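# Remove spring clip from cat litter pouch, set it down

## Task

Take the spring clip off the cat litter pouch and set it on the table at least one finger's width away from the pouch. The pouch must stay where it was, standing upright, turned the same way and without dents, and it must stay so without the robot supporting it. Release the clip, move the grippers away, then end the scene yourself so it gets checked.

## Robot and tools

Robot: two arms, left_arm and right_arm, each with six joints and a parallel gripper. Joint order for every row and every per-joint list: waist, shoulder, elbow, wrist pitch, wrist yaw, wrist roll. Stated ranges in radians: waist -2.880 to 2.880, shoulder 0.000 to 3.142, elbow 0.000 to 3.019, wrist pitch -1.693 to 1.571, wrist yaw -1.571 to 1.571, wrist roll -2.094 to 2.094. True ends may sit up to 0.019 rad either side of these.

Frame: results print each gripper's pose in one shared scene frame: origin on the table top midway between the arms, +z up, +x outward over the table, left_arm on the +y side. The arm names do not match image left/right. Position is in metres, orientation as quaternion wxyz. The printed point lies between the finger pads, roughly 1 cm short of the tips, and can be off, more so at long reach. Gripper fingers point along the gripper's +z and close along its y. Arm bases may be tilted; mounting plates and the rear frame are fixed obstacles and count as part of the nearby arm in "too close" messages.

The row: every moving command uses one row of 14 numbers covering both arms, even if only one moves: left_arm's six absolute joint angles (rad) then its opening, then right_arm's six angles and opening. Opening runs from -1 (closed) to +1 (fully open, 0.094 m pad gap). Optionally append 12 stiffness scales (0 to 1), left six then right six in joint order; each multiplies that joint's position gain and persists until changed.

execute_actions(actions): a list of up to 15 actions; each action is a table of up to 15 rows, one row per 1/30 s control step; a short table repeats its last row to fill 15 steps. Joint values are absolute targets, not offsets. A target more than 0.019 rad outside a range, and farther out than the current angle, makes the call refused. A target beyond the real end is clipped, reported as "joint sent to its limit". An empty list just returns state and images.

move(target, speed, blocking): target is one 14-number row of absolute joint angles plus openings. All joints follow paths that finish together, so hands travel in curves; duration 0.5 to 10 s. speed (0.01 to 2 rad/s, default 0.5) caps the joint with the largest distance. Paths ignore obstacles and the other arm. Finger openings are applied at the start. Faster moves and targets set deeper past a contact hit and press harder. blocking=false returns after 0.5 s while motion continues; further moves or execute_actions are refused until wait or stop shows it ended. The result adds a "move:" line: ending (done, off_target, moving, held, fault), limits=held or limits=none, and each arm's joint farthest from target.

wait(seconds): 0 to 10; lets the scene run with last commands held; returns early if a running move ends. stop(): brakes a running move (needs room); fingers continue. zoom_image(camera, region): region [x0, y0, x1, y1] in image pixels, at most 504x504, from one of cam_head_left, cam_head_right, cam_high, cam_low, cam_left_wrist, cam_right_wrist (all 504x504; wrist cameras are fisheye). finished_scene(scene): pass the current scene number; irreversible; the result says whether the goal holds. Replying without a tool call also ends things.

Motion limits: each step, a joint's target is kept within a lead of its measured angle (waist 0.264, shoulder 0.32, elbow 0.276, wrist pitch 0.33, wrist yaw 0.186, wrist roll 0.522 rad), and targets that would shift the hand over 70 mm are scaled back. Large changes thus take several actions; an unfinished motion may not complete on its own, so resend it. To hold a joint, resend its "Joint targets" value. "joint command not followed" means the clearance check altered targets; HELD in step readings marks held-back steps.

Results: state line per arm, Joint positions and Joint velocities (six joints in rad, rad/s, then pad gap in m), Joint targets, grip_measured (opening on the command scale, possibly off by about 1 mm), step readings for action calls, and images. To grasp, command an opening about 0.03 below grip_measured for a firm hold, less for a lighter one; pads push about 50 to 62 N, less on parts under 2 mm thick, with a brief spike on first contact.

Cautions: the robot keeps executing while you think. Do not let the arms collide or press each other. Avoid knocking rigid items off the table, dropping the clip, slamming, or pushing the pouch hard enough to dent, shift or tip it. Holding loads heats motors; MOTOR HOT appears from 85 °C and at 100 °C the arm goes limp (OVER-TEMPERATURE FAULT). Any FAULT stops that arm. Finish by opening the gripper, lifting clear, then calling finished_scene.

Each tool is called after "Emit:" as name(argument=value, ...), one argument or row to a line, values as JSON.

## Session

Emit:
execute_actions(
  actions=[],
)

Scene clock: 0.00 s.
left_arm: end_effector_position=(+0.4585, +0.2877, +0.1335) grip_measured=+1.000 end_effector_quat_wxyz=(-0.220, -0.262, +0.913, -0.224) | right_arm: end_effector_position=(-0.2077, -0.8275, +0.1559) grip_measured=+1.000 end_effector_quat_wxyz=(+0.469, +0.863, -0.179, -0.061)
Joint names: [waist, shoulder, elbow, wrist pitch, wrist yaw, wrist roll]
Joint positions: left_arm=[ 0.305  2.387  1.337 -0.769  0.248 -0.441  0.094] | right_arm=[-1.818  2.296  0.673  1.325 -0.045  1.733  0.094]
Joint velocities: left_arm=[ 0.005 -0.005  0.007  0.002  0.007  0.081  0.   ] | right_arm=[-0.005 -0.024 -0.017  0.002 -0.007  0.037  0.   ]
Joint targets: left_arm=[0.303 2.381 1.345 -0.770 0.248 -0.441] | right_arm=[-1.818 2.297 0.668 1.330 -0.045 1.733]
Joint stiffness scale: left_arm=[1. 1. 1. 1. 1. 1.] | right_arm=[1. 1. 1. 1. 1. 1.]

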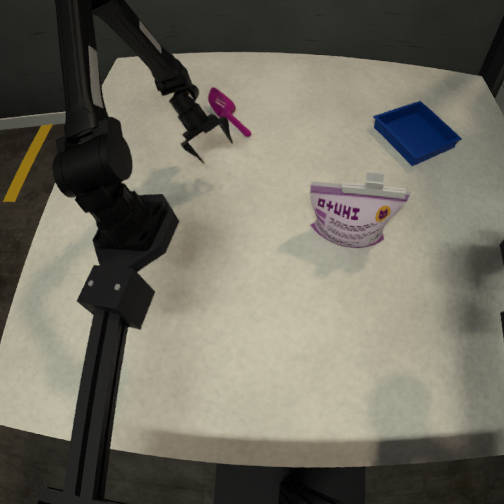

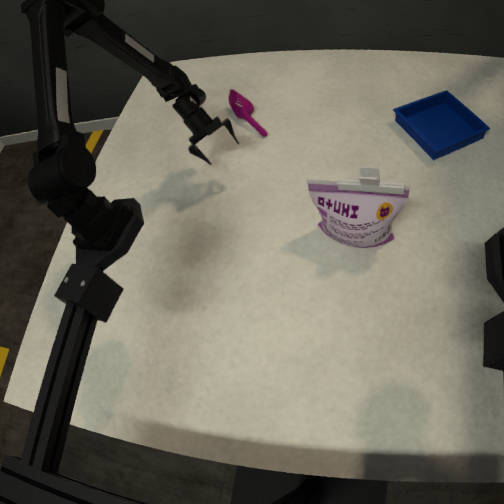

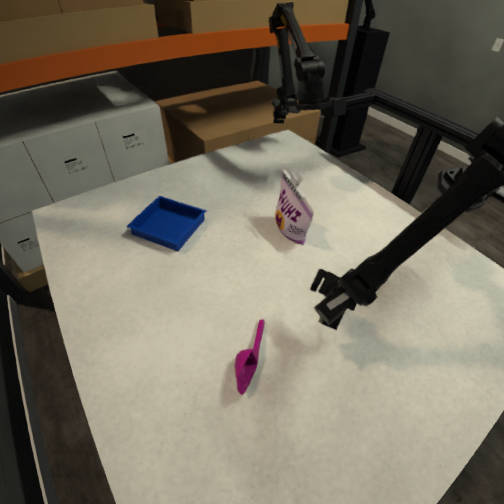

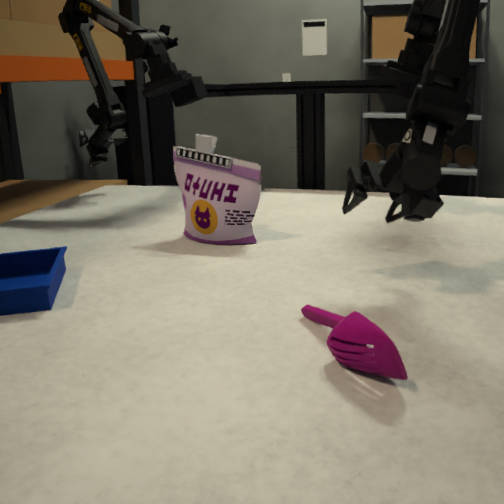

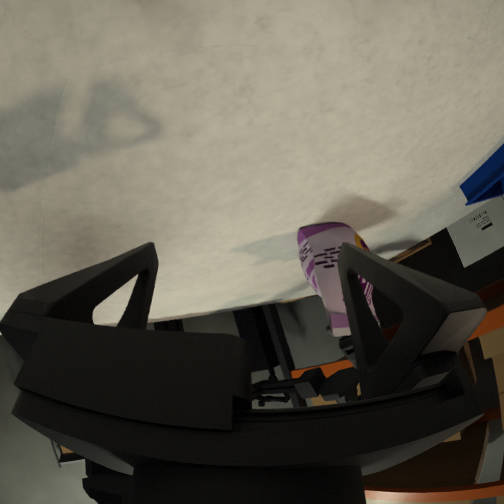

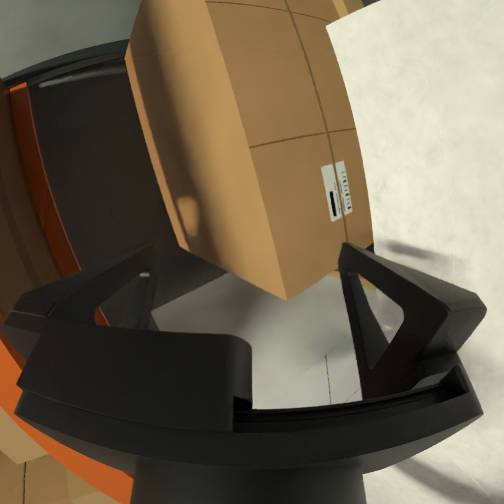

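Emit:
move(
  target=[-0.83,2.12,1.15,-0.62,-0.15,0.85,1,-1.818,2.297,0.668,1.33,-0.045,1.733,1],
  speed=0.6,
)

Emit:
zoom_image(
  camera="cam_low",
  region=[140,50,290,200],
)

Scene clock: 3.43 s.
left_arm: end_effector_position=(+0.2629, -0.0837, +0.3435) grip_measured=+1.000 end_effector_quat_wxyz=(+0.079, +0.801, +0.592, -0.044) | right_arm: end_effector_position=(-0.2077, -0.8275, +0.1559) grip_measured=+1.000 end_effector_quat_wxyz=(+0.469, +0.863, -0.179, -0.061)
Joint names: [waist, shoulder, elbow, wrist pitch, wrist yaw, wrist roll]
Joint positions: left_arm=[-0.838  2.136  1.16  -0.636 -0.148  0.842  0.094] | right_arm=[-1.818  2.296  0.673  1.325 -0.045  1.733  0.094]
Joint velocities: left_arm=[-0.005 -0.015  0.012  0.022 -0.051 -0.007  0.   ] | right_arm=[ 0.005 -0.005 -0.002  0.007  0.022 -0.037  0.   ]
Joint targets: left_arm=[-0.830 2.120 1.150 -0.620 -0.150 0.850] | right_arm=[-1.818 2.297 0.668 1.330 -0.045 1.733]
Joint stiffness scale: left_arm=[1. 1. 1. 1. 1. 1.] | right_arm=[1. 1. 1. 1. 1. 1.]
move: done; limits=none; left_arm: farthest joint: the shoulder, 0.016 radians from its target (0.267 radians at the start); right_arm: farthest joint: the elbow, 0.005 radians from its target (0.005 radians at the start)

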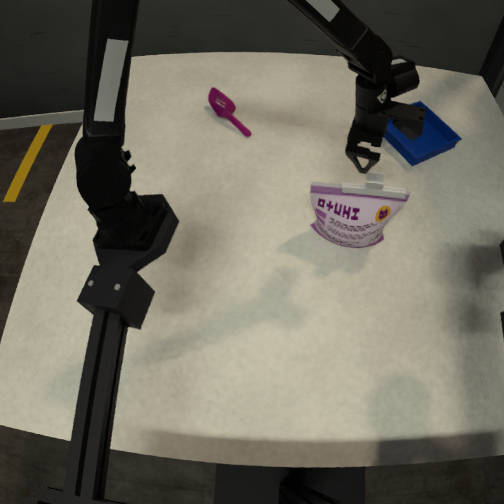

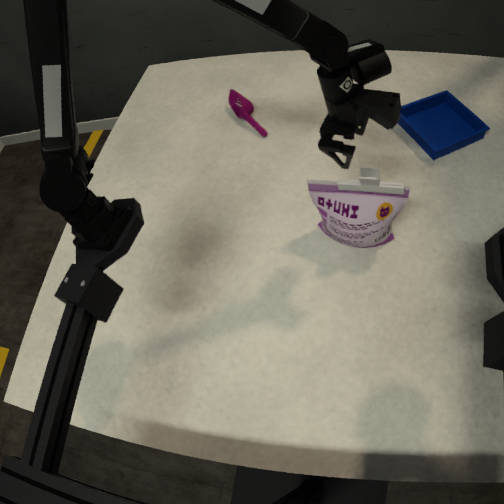

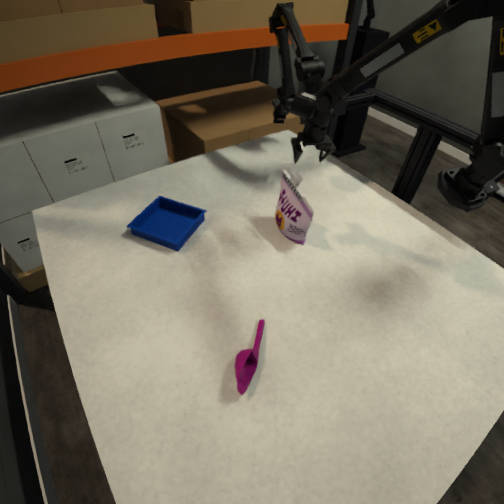

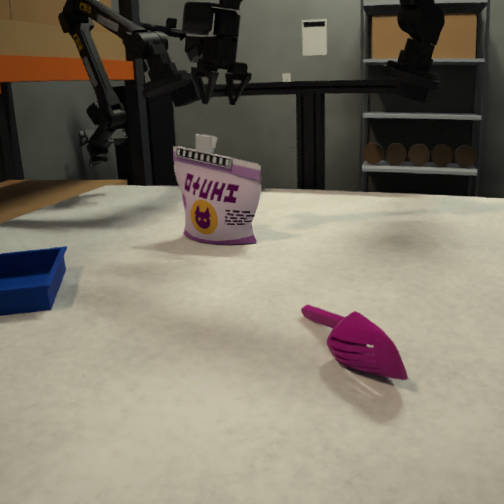

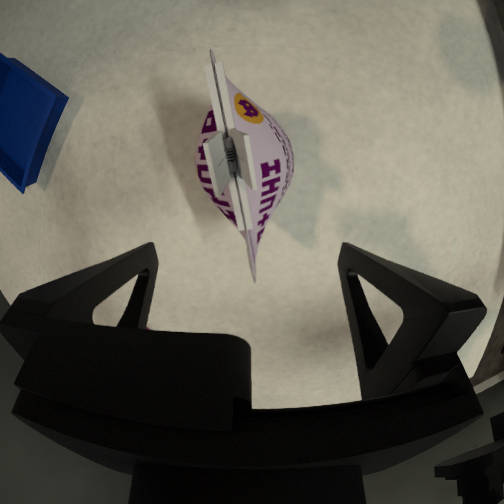

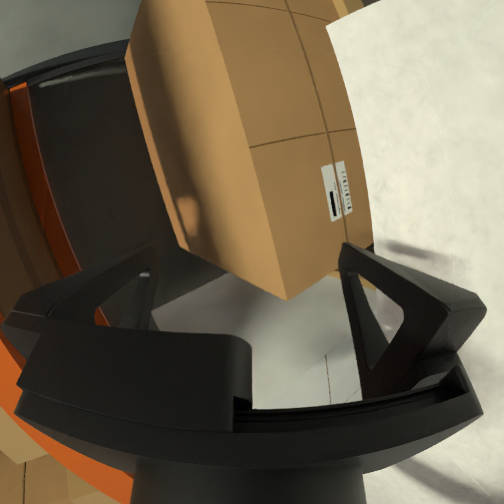

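Region (140, 50, 290, 200) of cam_low's 504x504 image, scaled by 3.360, with more detail than that image has.

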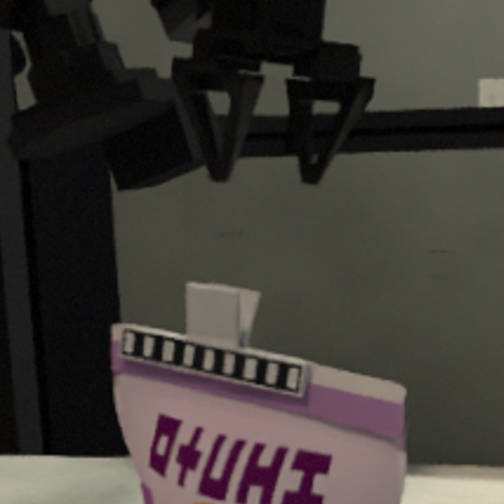

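Emit:
move(
  target=[-0.805,2.29,1.24,-0.525,-0.15,0.66,0.5,-1.818,2.297,0.668,1.33,-0.045,1.733,1],
  speed=0.2,
)

Emit:
zoom_image(
  camera="cam_low",
  region=[140,50,290,200],
)

Scene clock: 5.23 s.
left_arm: end_effector_position=(+0.2651, -0.0974, +0.2815) grip_measured=+0.502 end_effector_quat_wxyz=(+0.066, +0.742, +0.665, -0.051) | right_arm: end_effector_position=(-0.2077, -0.8275, +0.1559) grip_measured=+1.000 end_effector_quat_wxyz=(+0.469, +0.863, -0.179, -0.061)
Joint names: [waist, shoulder, elbow, wrist pitch, wrist yaw, wrist roll]
Joint positions: left_arm=[-0.819  2.285  1.2   -0.541 -0.148  0.668  0.071] | right_arm=[-1.818  2.296  0.673  1.325 -0.045  1.733  0.094]
Joint velocities: left_arm=[-0.015 -0.005 -0.002 -0.012  0.007 -0.007 -0.001] | right_arm=[-0.005  0.005 -0.002 -0.012 -0.007 -0.007  0.   ]
Joint targets: left_arm=[-0.805 2.290 1.240 -0.525 -0.150 0.660] | right_arm=[-1.818 2.297 0.668 1.330 -0.045 1.733]
Joint stiffness scale: left_arm=[1. 1. 1. 1. 1. 1.] | right_arm=[1. 1. 1. 1. 1. 1.]
move: off_target (left_arm); limits=none; left_arm: farthest joint: the elbow, 0.040 radians from its target (0.080 radians at the start); right_arm: farthest joint: the elbow, 0.005 radians from its target (0.005 radians at the start)

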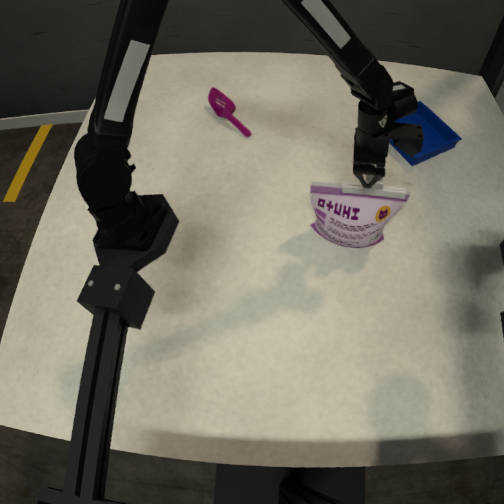

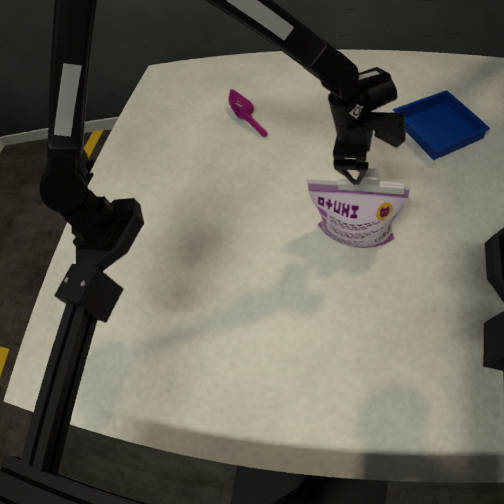

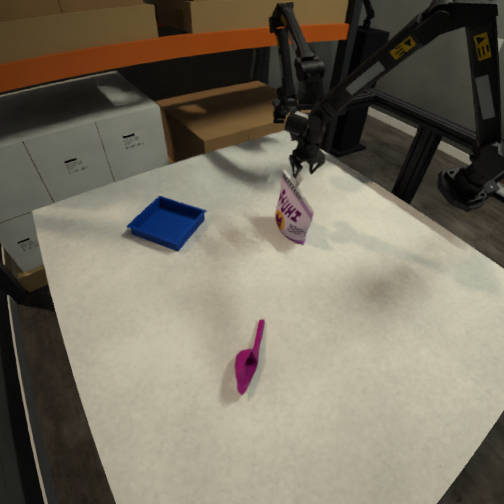

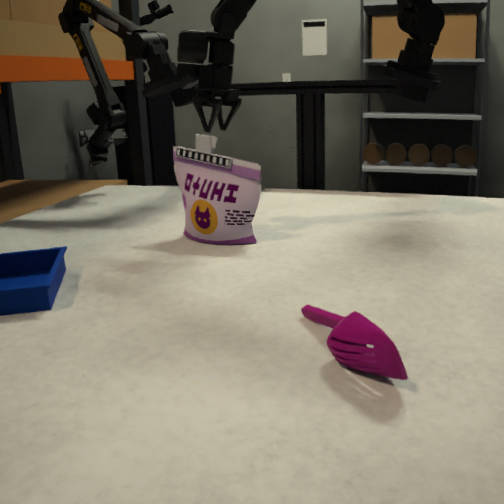

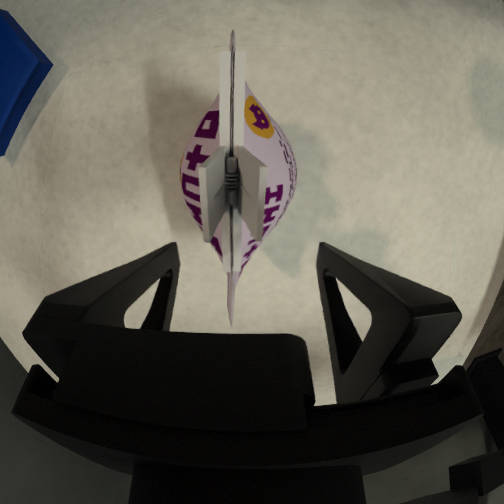

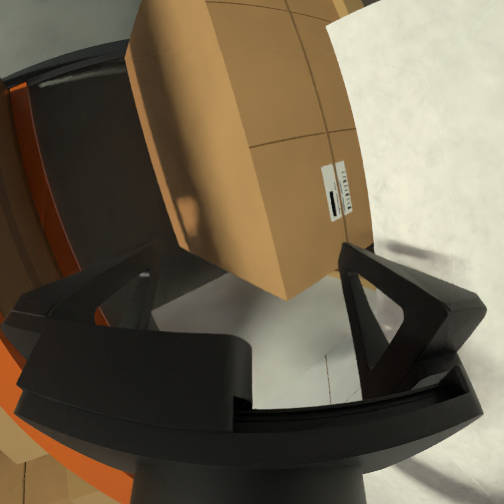

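Region (140, 50, 290, 200) of cam_low's 504x504 image, scaled by 3.360, with more detail than that image has.

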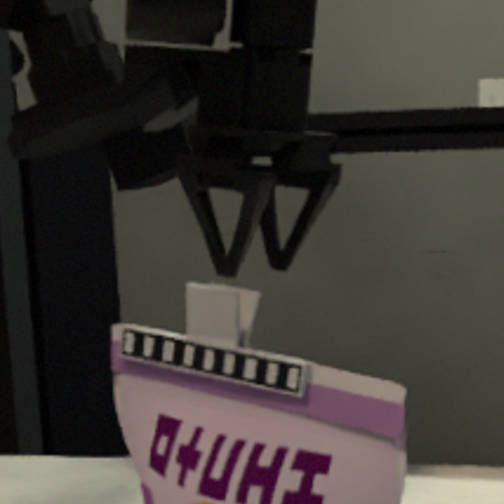

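Emit:
move(
  target=[-0.802,2.387,1.305,-0.493,-0.15,0.66,0.3,-1.818,2.297,0.668,1.33,-0.045,1.733,1],
  speed=0.1,
)

Emit:
zoom_image(
  camera="cam_low",
  region=[140,50,290,200],
)

Scene clock: 7.00 s.
left_arm: end_effector_position=(+0.2694, -0.1172, +0.2509) grip_measured=+0.302 end_effector_quat_wxyz=(+0.068, +0.741, +0.666, -0.051) | right_arm: end_effector_position=(-0.2077, -0.8275, +0.1559) grip_measured=+1.000 end_effector_quat_wxyz=(+0.469, +0.863, -0.179, -0.061)
Joint names: [waist, shoulder, elbow, wrist pitch, wrist yaw, wrist roll]
Joint positions: left_arm=[-0.818  2.379  1.266 -0.508 -0.148  0.668  0.061] | right_arm=[-1.818  2.296  0.673  1.325 -0.045  1.733  0.094]
Joint velocities: left_arm=[-0.015 -0.015  0.002 -0.012 -0.095  0.037 -0.001] | right_arm=[-0.015 -0.005 -0.007  0.002 -0.11   0.051  0.   ]
Joint targets: left_arm=[-0.802 2.387 1.305 -0.493 -0.150 0.660] | right_arm=[-1.818 2.297 0.668 1.330 -0.045 1.733]
Joint stiffness scale: left_arm=[1. 1. 1. 1. 1. 1.] | right_arm=[1. 1. 1. 1. 1. 1.]
move: off_target (left_arm); limits=none; left_arm: farthest joint: the elbow, 0.039 radians from its target (0.105 radians at the start); right_arm: farthest joint: the elbow, 0.005 radians from its target (0.005 radians at the start)

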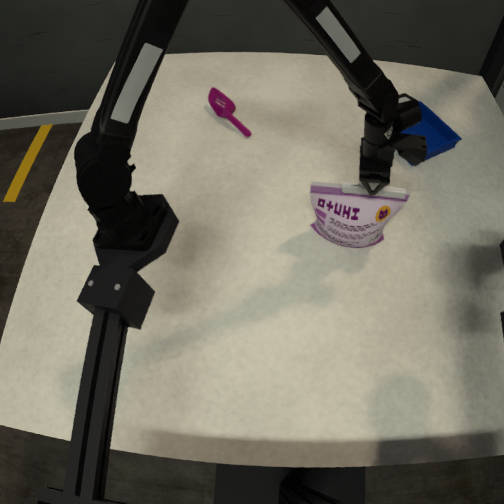

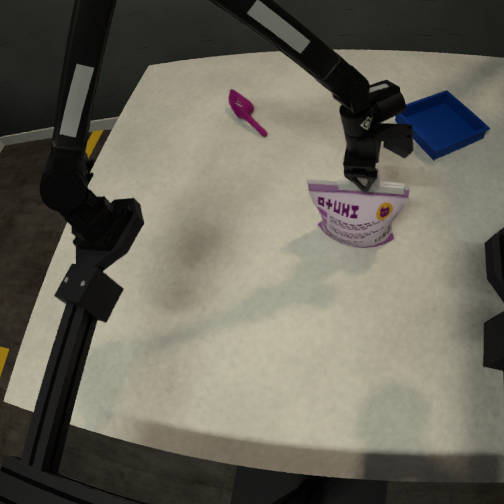

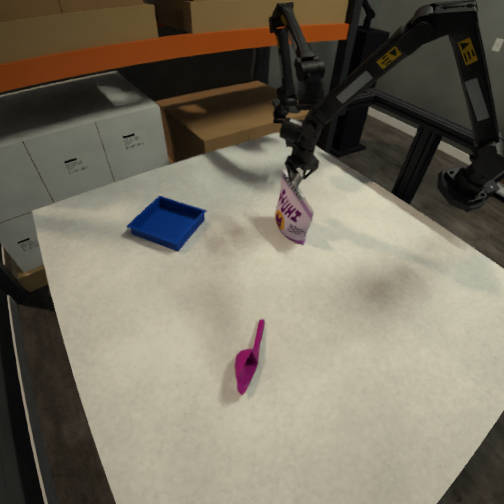

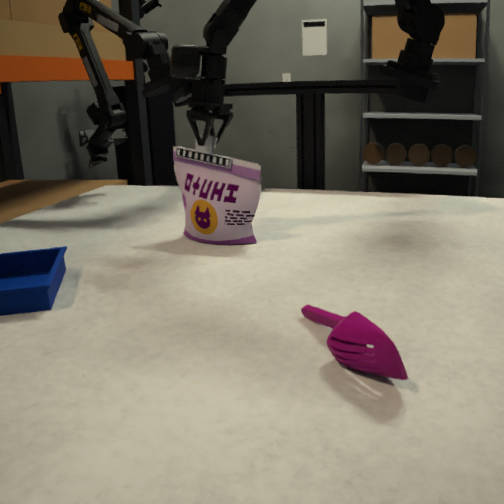

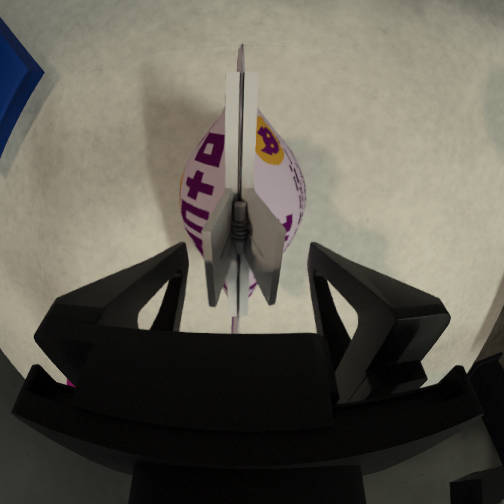

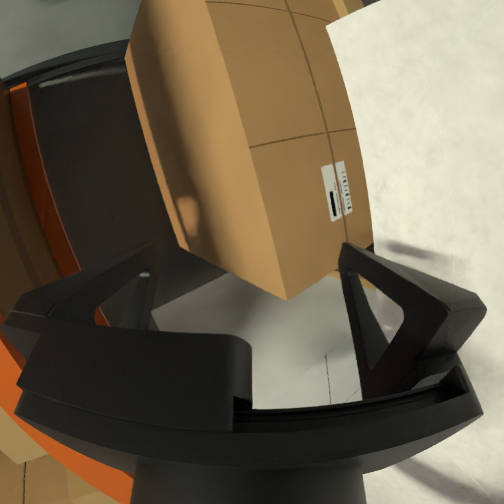

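Region (140, 50, 290, 200) of cam_low's 504x504 image, scaled by 3.360, with more detail than that image has.

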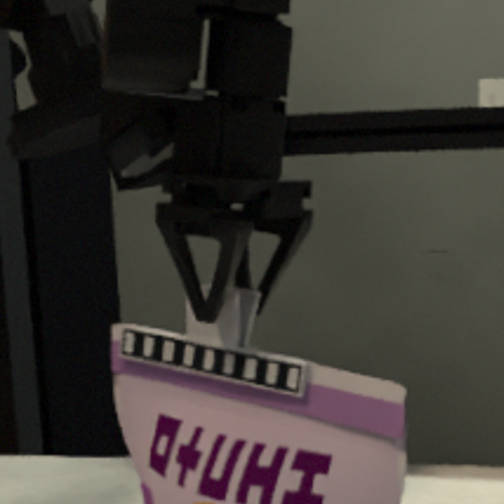

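Emit:
execute_actions(
  actions=[
    [[-0.802,2.387,1.305,-0.48,-0.15,0.69,-0.15,-1.818,2.297,0.668,1.33,-0.045,1.733,1]],
    [[-0.802,2.387,1.305,-0.48,-0.15,0.69,-0.25,-1.818,2.297,0.668,1.33,-0.045,1.733,1],[-0.802,2.387,1.305,-0.48,-0.15,0.69,-0.25,-1.818,2.297,0.668,1.33,-0.045,1.733,1],[-0.802,2.387,1.305,-0.48,-0.15,0.69,-0.3,-1.818,2.297,0.668,1.33,-0.045,1.733,1],[-0.802,2.387,1.305,-0.48,-0.15,0.69,-0.3,-1.818,2.297,0.668,1.33,-0.045,1.733,1],[-0.802,2.387,1.305,-0.48,-0.15,0.69,-0.35,-1.818,2.297,0.668,1.33,-0.045,1.733,1],[-0.802,2.387,1.305,-0.48,-0.15,0.69,-0.35,-1.818,2.297,0.668,1.33,-0.045,1.733,1],[-0.802,2.387,1.305,-0.48,-0.15,0.69,-0.4,-1.818,2.297,0.668,1.33,-0.045,1.733,1],[-0.802,2.387,1.305,-0.48,-0.15,0.69,-0.4,-1.818,2.297,0.668,1.33,-0.045,1.733,1],[-0.802,2.387,1.305,-0.48,-0.15,0.69,-0.45,-1.818,2.297,0.668,1.33,-0.045,1.733,1],[-0.802,2.387,1.305,-0.48,-0.15,0.69,-0.45,-1.818,2.297,0.668,1.33,-0.045,1.733,1],[-0.802,2.387,1.305,-0.48,-0.15,0.69,-0.5,-1.818,2.297,0.668,1.33,-0.045,1.733,1],[-0.802,2.387,1.305,-0.48,-0.15,0.69,-0.5,-1.818,2.297,0.668,1.33,-0.045,1.733,1],[-0.802,2.387,1.305,-0.48,-0.15,0.69,-0.55,-1.818,2.297,0.668,1.33,-0.045,1.733,1]],
    [[-0.802,2.387,1.305,-0.48,-0.15,0.69,-0.7,-1.818,2.297,0.668,1.33,-0.045,1.733,1]],
  ],
)

Scene clock: 9.17 s.
left_arm: end_effector_position=(+0.2723, -0.1196, +0.2514) grip_measured=-0.607 end_effector_quat_wxyz=(+0.075, +0.745, +0.661, -0.050) | right_arm: end_effector_position=(-0.2077, -0.8275, +0.1559) grip_measured=+1.000 end_effector_quat_wxyz=(+0.469, +0.863, -0.179, -0.061)
Joint names: [waist, shoulder, elbow, wrist pitch, wrist yaw, wrist roll]
Joint positions: left_arm=[-0.817  2.379  1.267 -0.495 -0.15   0.684  0.018] | right_arm=[-1.818  2.296  0.673  1.325 -0.045  1.733  0.094]
Joint velocities: left_arm=[-0.005 -0.015 -0.012  0.002  0.007  0.022  0.001] | right_arm=[ 0.005 -0.005 -0.012 -0.007 -0.022  0.037  0.   ]
Joint targets: left_arm=[-0.802 2.387 1.305 -0.480 -0.150 0.690] | right_arm=[-1.818 2.297 0.668 1.330 -0.045 1.733]
Joint stiffness scale: left_arm=[1. 1. 1. 1. 1. 1.] | right_arm=[1. 1. 1. 1. 1. 1.]
Step readings (joint positions; steps 1 to 15: 1st action; 16 to 30: 2nd action; 31 to 45: 3rd action):
0: left_arm=[-0.818 2.379 1.266 -0.508 -0.148 0.668] | right_arm=[-1.818 2.296 0.673 1.325 -0.045 1.733]
1: left_arm=[-0.818 2.379 1.266 -0.506 -0.148 0.669] | right_arm=[-1.818 2.296 0.673 1.325 -0.045 1.733]
2: left_arm=[-0.818 2.379 1.266 -0.503 -0.148 0.672] | right_arm=[-1.818 2.296 0.673 1.325 -0.045 1.733]
4: left_arm=[-0.818 2.379 1.266 -0.498 -0.148 0.676] | right_arm=[-1.818 2.296 0.673 1.325 -0.045 1.733]
8: left_arm=[-0.818 2.379 1.266 -0.496 -0.148 0.680] | right_arm=[-1.818 2.296 0.673 1.325 -0.045 1.733]
15: left_arm=[-0.818 2.379 1.266 -0.496 -0.148 0.682] | right_arm=[-1.818 2.296 0.673 1.325 -0.045 1.733]
16: left_arm=[-0.818 2.379 1.266 -0.496 -0.148 0.682] | right_arm=[-1.818 2.296 0.673 1.325 -0.045 1.733]
17: left_arm=[-0.818 2.379 1.266 -0.496 -0.148 0.682] | right_arm=[-1.818 2.296 0.673 1.325 -0.045 1.733]
19: left_arm=[-0.818 2.379 1.266 -0.496 -0.148 0.682] | right_arm=[-1.818 2.296 0.673 1.325 -0.045 1.733]
23: left_arm=[-0.818 2.379 1.266 -0.496 -0.149 0.684] | right_arm=[-1.818 2.296 0.673 1.325 -0.045 1.733]
30: left_arm=[-0.817 2.379 1.267 -0.496 -0.150 0.684] | right_arm=[-1.818 2.296 0.673 1.325 -0.045 1.733]
31: left_arm=[-0.817 2.379 1.267 -0.496 -0.150 0.684] | right_arm=[-1.818 2.296 0.673 1.325 -0.045 1.733]
32: left_arm=[-0.817 2.379 1.267 -0.496 -0.150 0.684] | right_arm=[-1.818 2.296 0.673 1.325 -0.045 1.733]
34: left_arm=[-0.817 2.379 1.267 -0.495 -0.150 0.684] | right_arm=[-1.818 2.296 0.673 1.325 -0.045 1.733]
38: left_arm=[-0.817 2.379 1.267 -0.495 -0.150 0.684] | right_arm=[-1.818 2.296 0.673 1.325 -0.045 1.733]
45: Joint positions above

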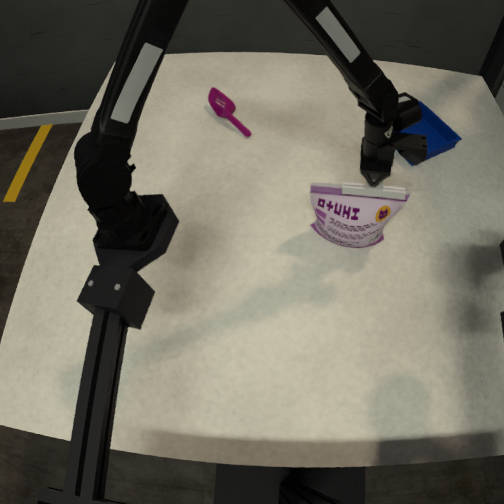

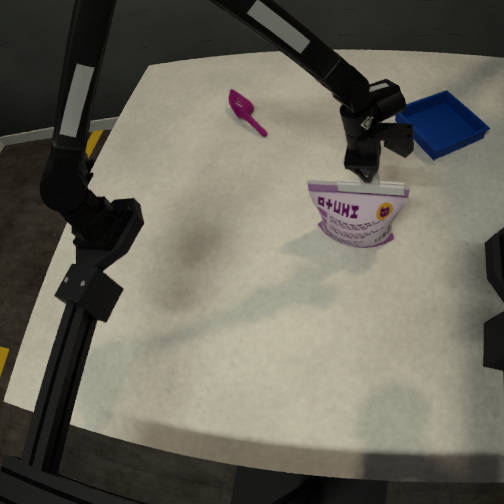

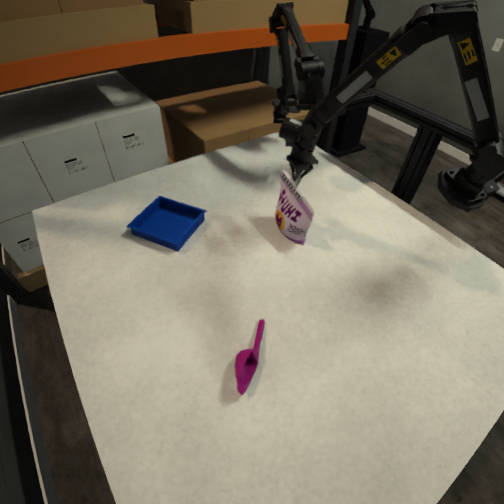

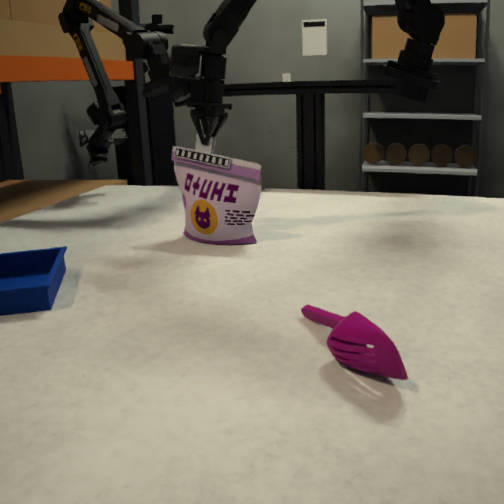

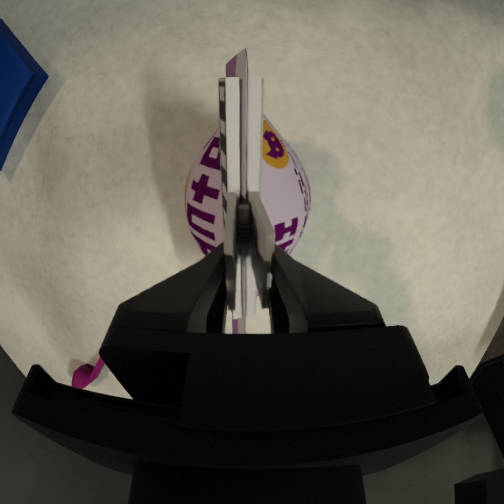

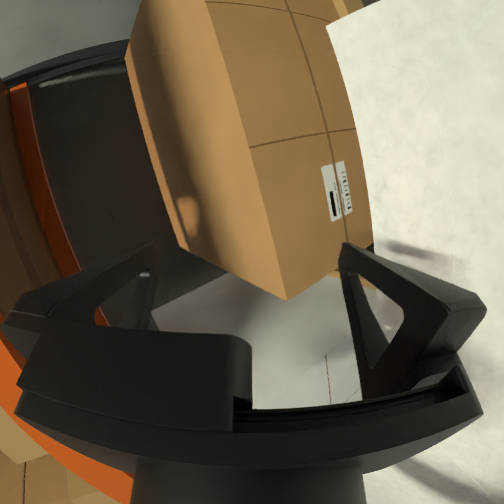

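Emit:
move(
  target=[-0.845,2.21,1.215,-0.605,-0.15,0.69,-0.65,-1.818,2.297,0.668,1.33,-0.045,1.733,1],
  speed=0.08,
)

Scene clock: 11.87 s.
left_arm: end_effector_position=(+0.2743, -0.1048, +0.3137) grip_measured=-0.607 end_effector_quat_wxyz=(+0.079, +0.747, +0.658, -0.051) | right_arm: end_effector_position=(-0.2077, -0.8275, +0.1559) grip_measured=+1.000 end_effector_quat_wxyz=(+0.469, +0.863, -0.179, -0.061)
Joint names: [waist, shoulder, elbow, wrist pitch, wrist yaw, wrist roll]
Joint positions: left_arm=[-0.826  2.232  1.223 -0.592 -0.15   0.684  0.018] | right_arm=[-1.818  2.296  0.673  1.325 -0.045  1.733  0.094]
Joint velocities: left_arm=[ 0.005 -0.005  0.002 -0.007 -0.007  0.007  0.   ] | right_arm=[-0.015 -0.015 -0.002  0.002 -0.037 -0.007  0.   ]
Joint targets: left_arm=[-0.845 2.210 1.215 -0.605 -0.150 0.690] | right_arm=[-1.818 2.297 0.668 1.330 -0.045 1.733]
Joint stiffness scale: left_arm=[1. 1. 1. 1. 1. 1.] | right_arm=[1. 1. 1. 1. 1. 1.]
move: off_target (left_arm); limits=none; left_arm: farthest joint: the shoulder, 0.022 radians from its target (0.169 radians at the start); right_arm: farthest joint: the elbow, 0.005 radians from its target (0.005 radians at the start)

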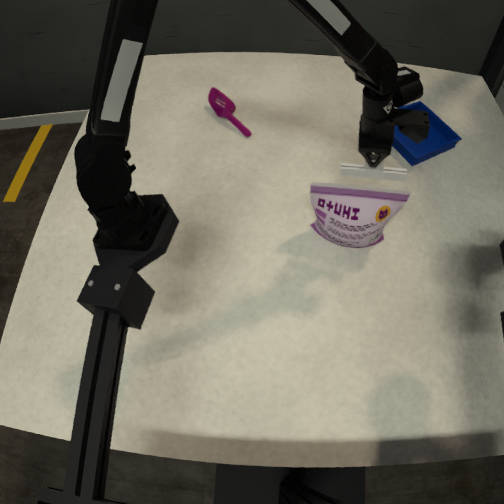

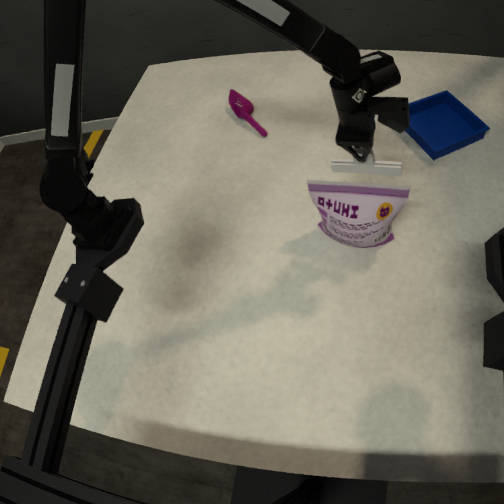

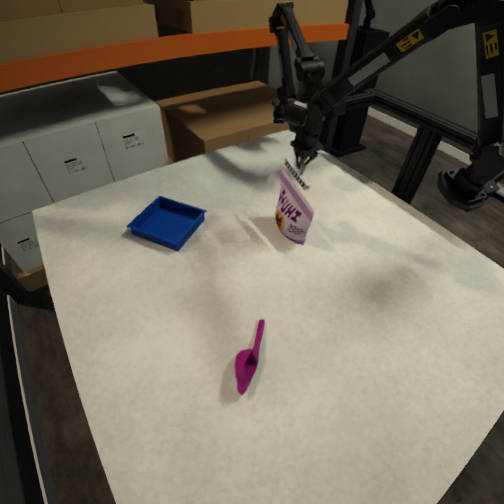

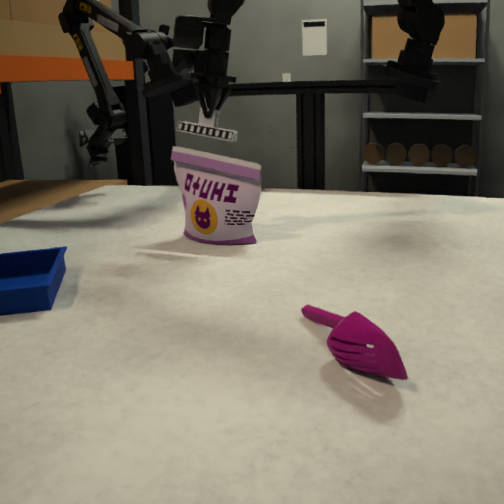

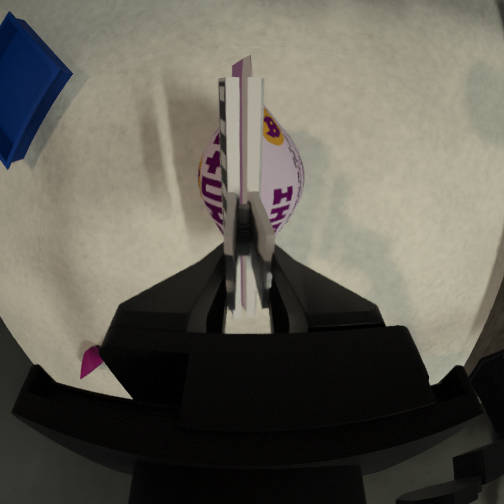

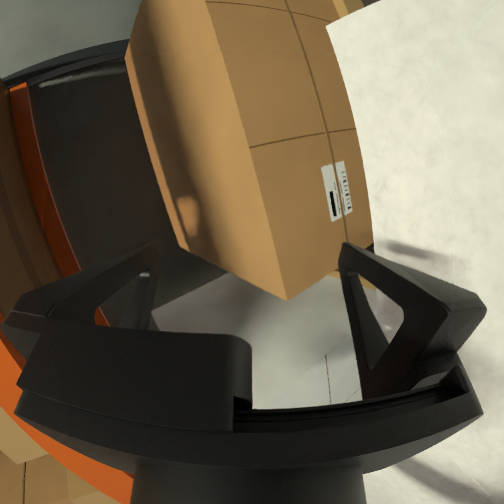

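Emit:
move(
  target=[0.2,2.2,0.935,-0.2,-0.3,1.4,-0.65,-1.818,2.297,0.668,1.33,-0.045,1.733,1],
  speed=0.5,
)

Emit:
move(
  target=[0.2,2.43,0.935,0.025,-0.3,1.4,-0.65,-1.818,2.297,0.668,1.33,-0.045,1.733,1],
  speed=0.15,
)

Emit:
zoom_image(
  camera="cam_low",
  region=[320,200,440,290],
)

Scene clock: 16.30 s.
left_arm: end_effector_position=(+0.4138, +0.3337, +0.1350) grip_measured=-0.607 end_effector_quat_wxyz=(-0.008, +0.636, +0.772, -0.000) | right_arm: end_effector_position=(-0.2077, -0.8275, +0.1559) grip_measured=+1.000 end_effector_quat_wxyz=(+0.469, +0.863, -0.179, -0.061)
Joint names: [waist, shoulder, elbow, wrist pitch, wrist yaw, wrist roll]
Joint positions: left_arm=[ 0.203  2.222  0.941 -0.214 -0.3    1.392  0.018] | right_arm=[-1.818  2.296  0.673  1.325 -0.045  1.733  0.094]
Joint velocities: left_arm=[-0.015 -0.005  0.012  0.012 -0.007 -0.051  0.001] | right_arm=[-0.024 -0.015 -0.012 -0.022 -0.007  0.007  0.   ]
Joint targets: left_arm=[0.200 2.200 0.935 -0.200 -0.300 1.400] | right_arm=[-1.818 2.297 0.668 1.330 -0.045 1.733]
Joint stiffness scale: left_arm=[1. 1. 1. 1. 1. 1.] | right_arm=[1. 1. 1. 1. 1. 1.]
move: off_target (left_arm); limits=none; left_arm: farthest joint: the shoulder, 0.022 radians from its target (0.032 radians at the start); right_arm: farthest joint: the elbow, 0.005 radians from its target (0.005 radians at the start)

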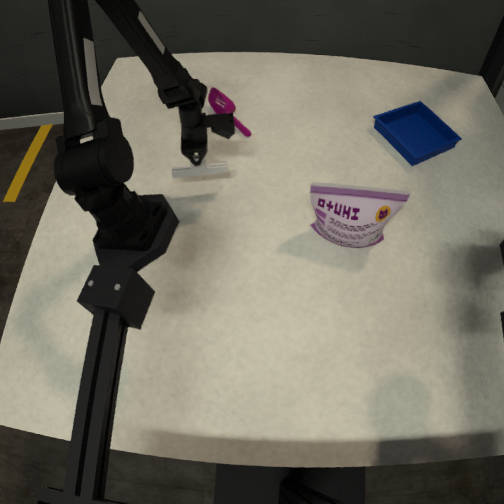

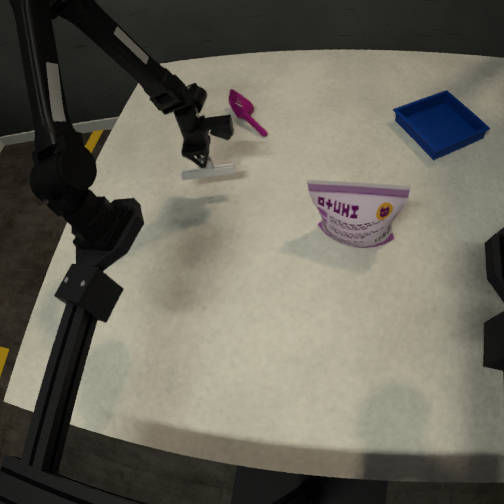

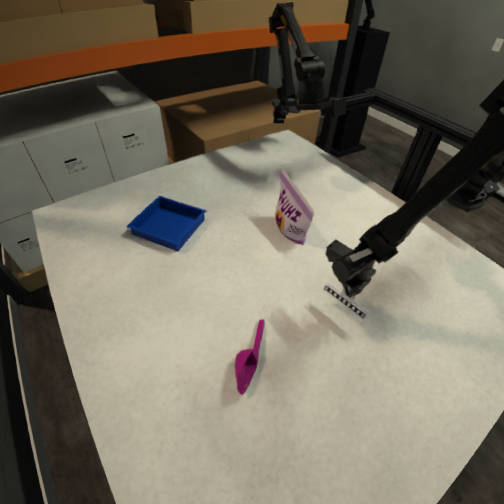

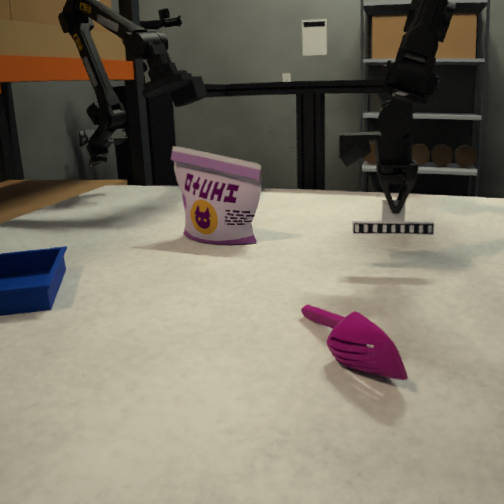

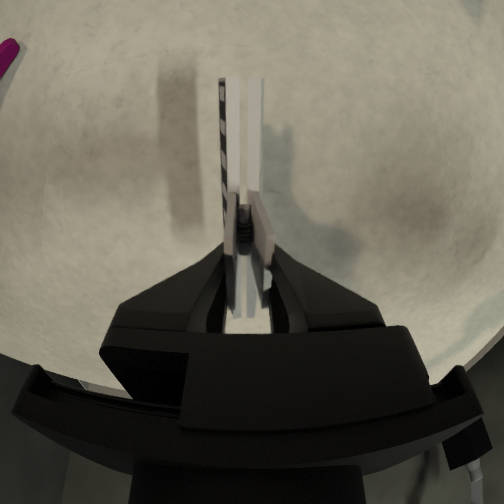

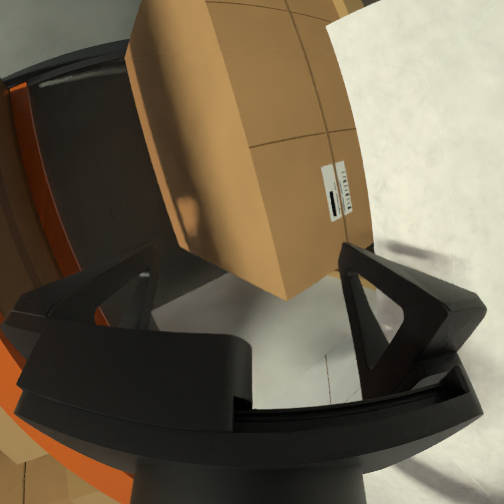

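Scene clock: 18.30 s.
left_arm: end_effector_position=(+0.3818, +0.3117, +0.0630) grip_measured=-0.607 end_effector_quat_wxyz=(-0.001, +0.634, +0.774, +0.006) | right_arm: end_effector_position=(-0.2077, -0.8275, +0.1559) grip_measured=+1.000 end_effector_quat_wxyz=(+0.469, +0.863, -0.179, -0.061)
Joint names: [waist, shoulder, elbow, wrist pitch, wrist yaw, wrist roll]
Joint positions: left_arm=[ 0.203  2.428  0.941  0.011 -0.3    1.392  0.018] | right_arm=[-1.818  2.296  0.673  1.325 -0.045  1.733  0.094]
Joint velocities: left_arm=[-0.005 -0.005  0.017 -0.007  0.007  0.007  0.   ] | right_arm=[-0.005  0.005 -0.017  0.007 -0.007  0.007  0.   ]
Joint targets: left_arm=[0.200 2.430 0.935 0.025 -0.300 1.400] | right_arm=[-1.818 2.297 0.668 1.330 -0.045 1.733]
Joint stiffness scale: left_arm=[1. 1. 1. 1. 1. 1.] | right_arm=[1. 1. 1. 1. 1. 1.]
move: done; limits=none; left_arm: farthest joint: the wrist pitch, 0.014 radians from its target (0.239 radians at the start); right_arm: farthest joint: the elbow, 0.005 radians from its target (0.005 radians at the start)

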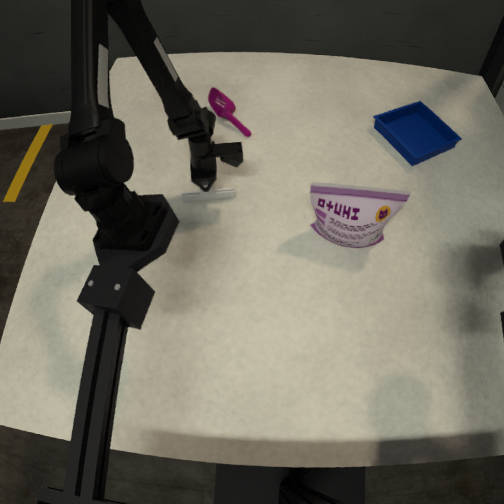

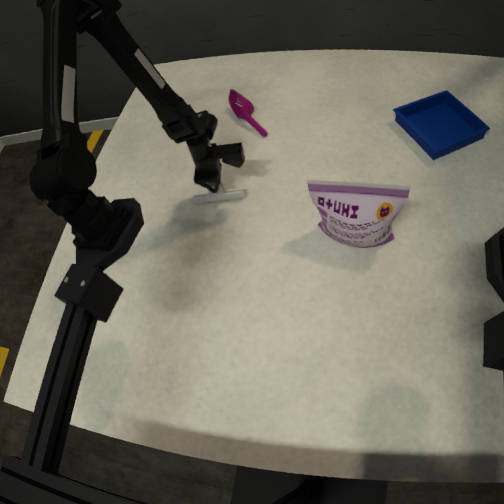

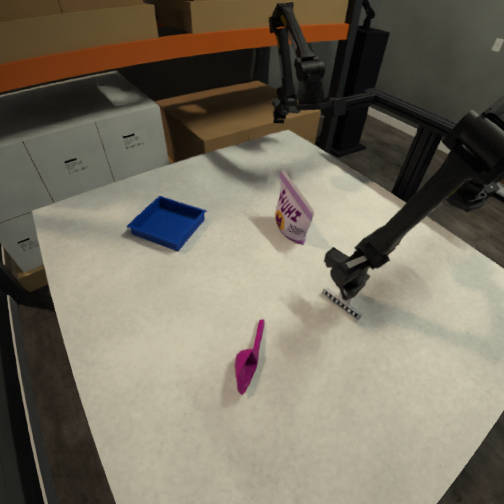

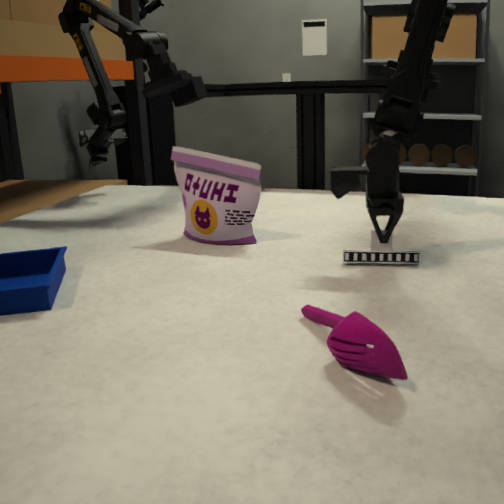

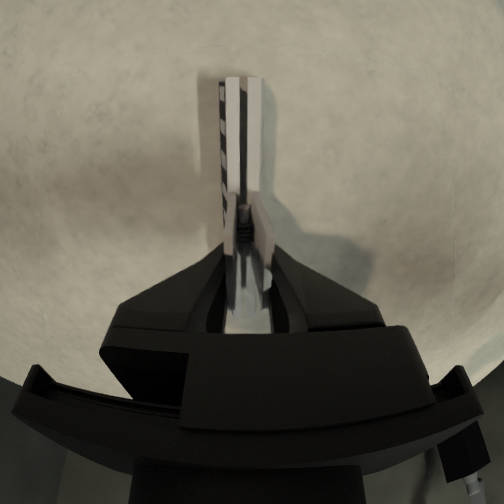

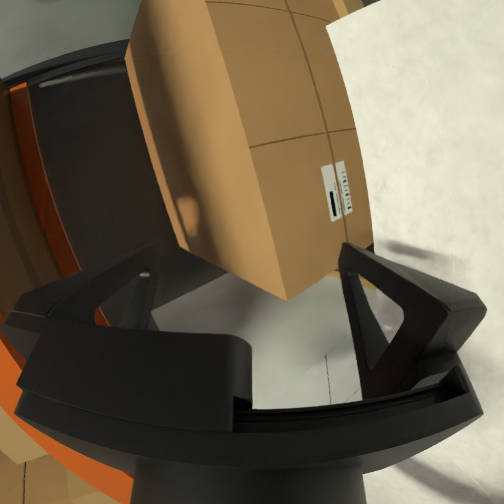

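Region (320, 200, 440, 290) of cam_low's 504x504 image, scaled by 4.200, with more detail than that image has; it fills the top 378 rows of this view, and the rest is white.

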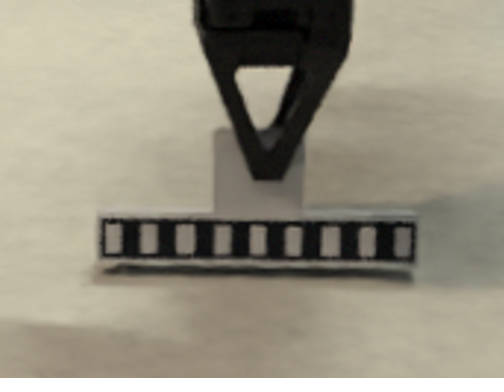

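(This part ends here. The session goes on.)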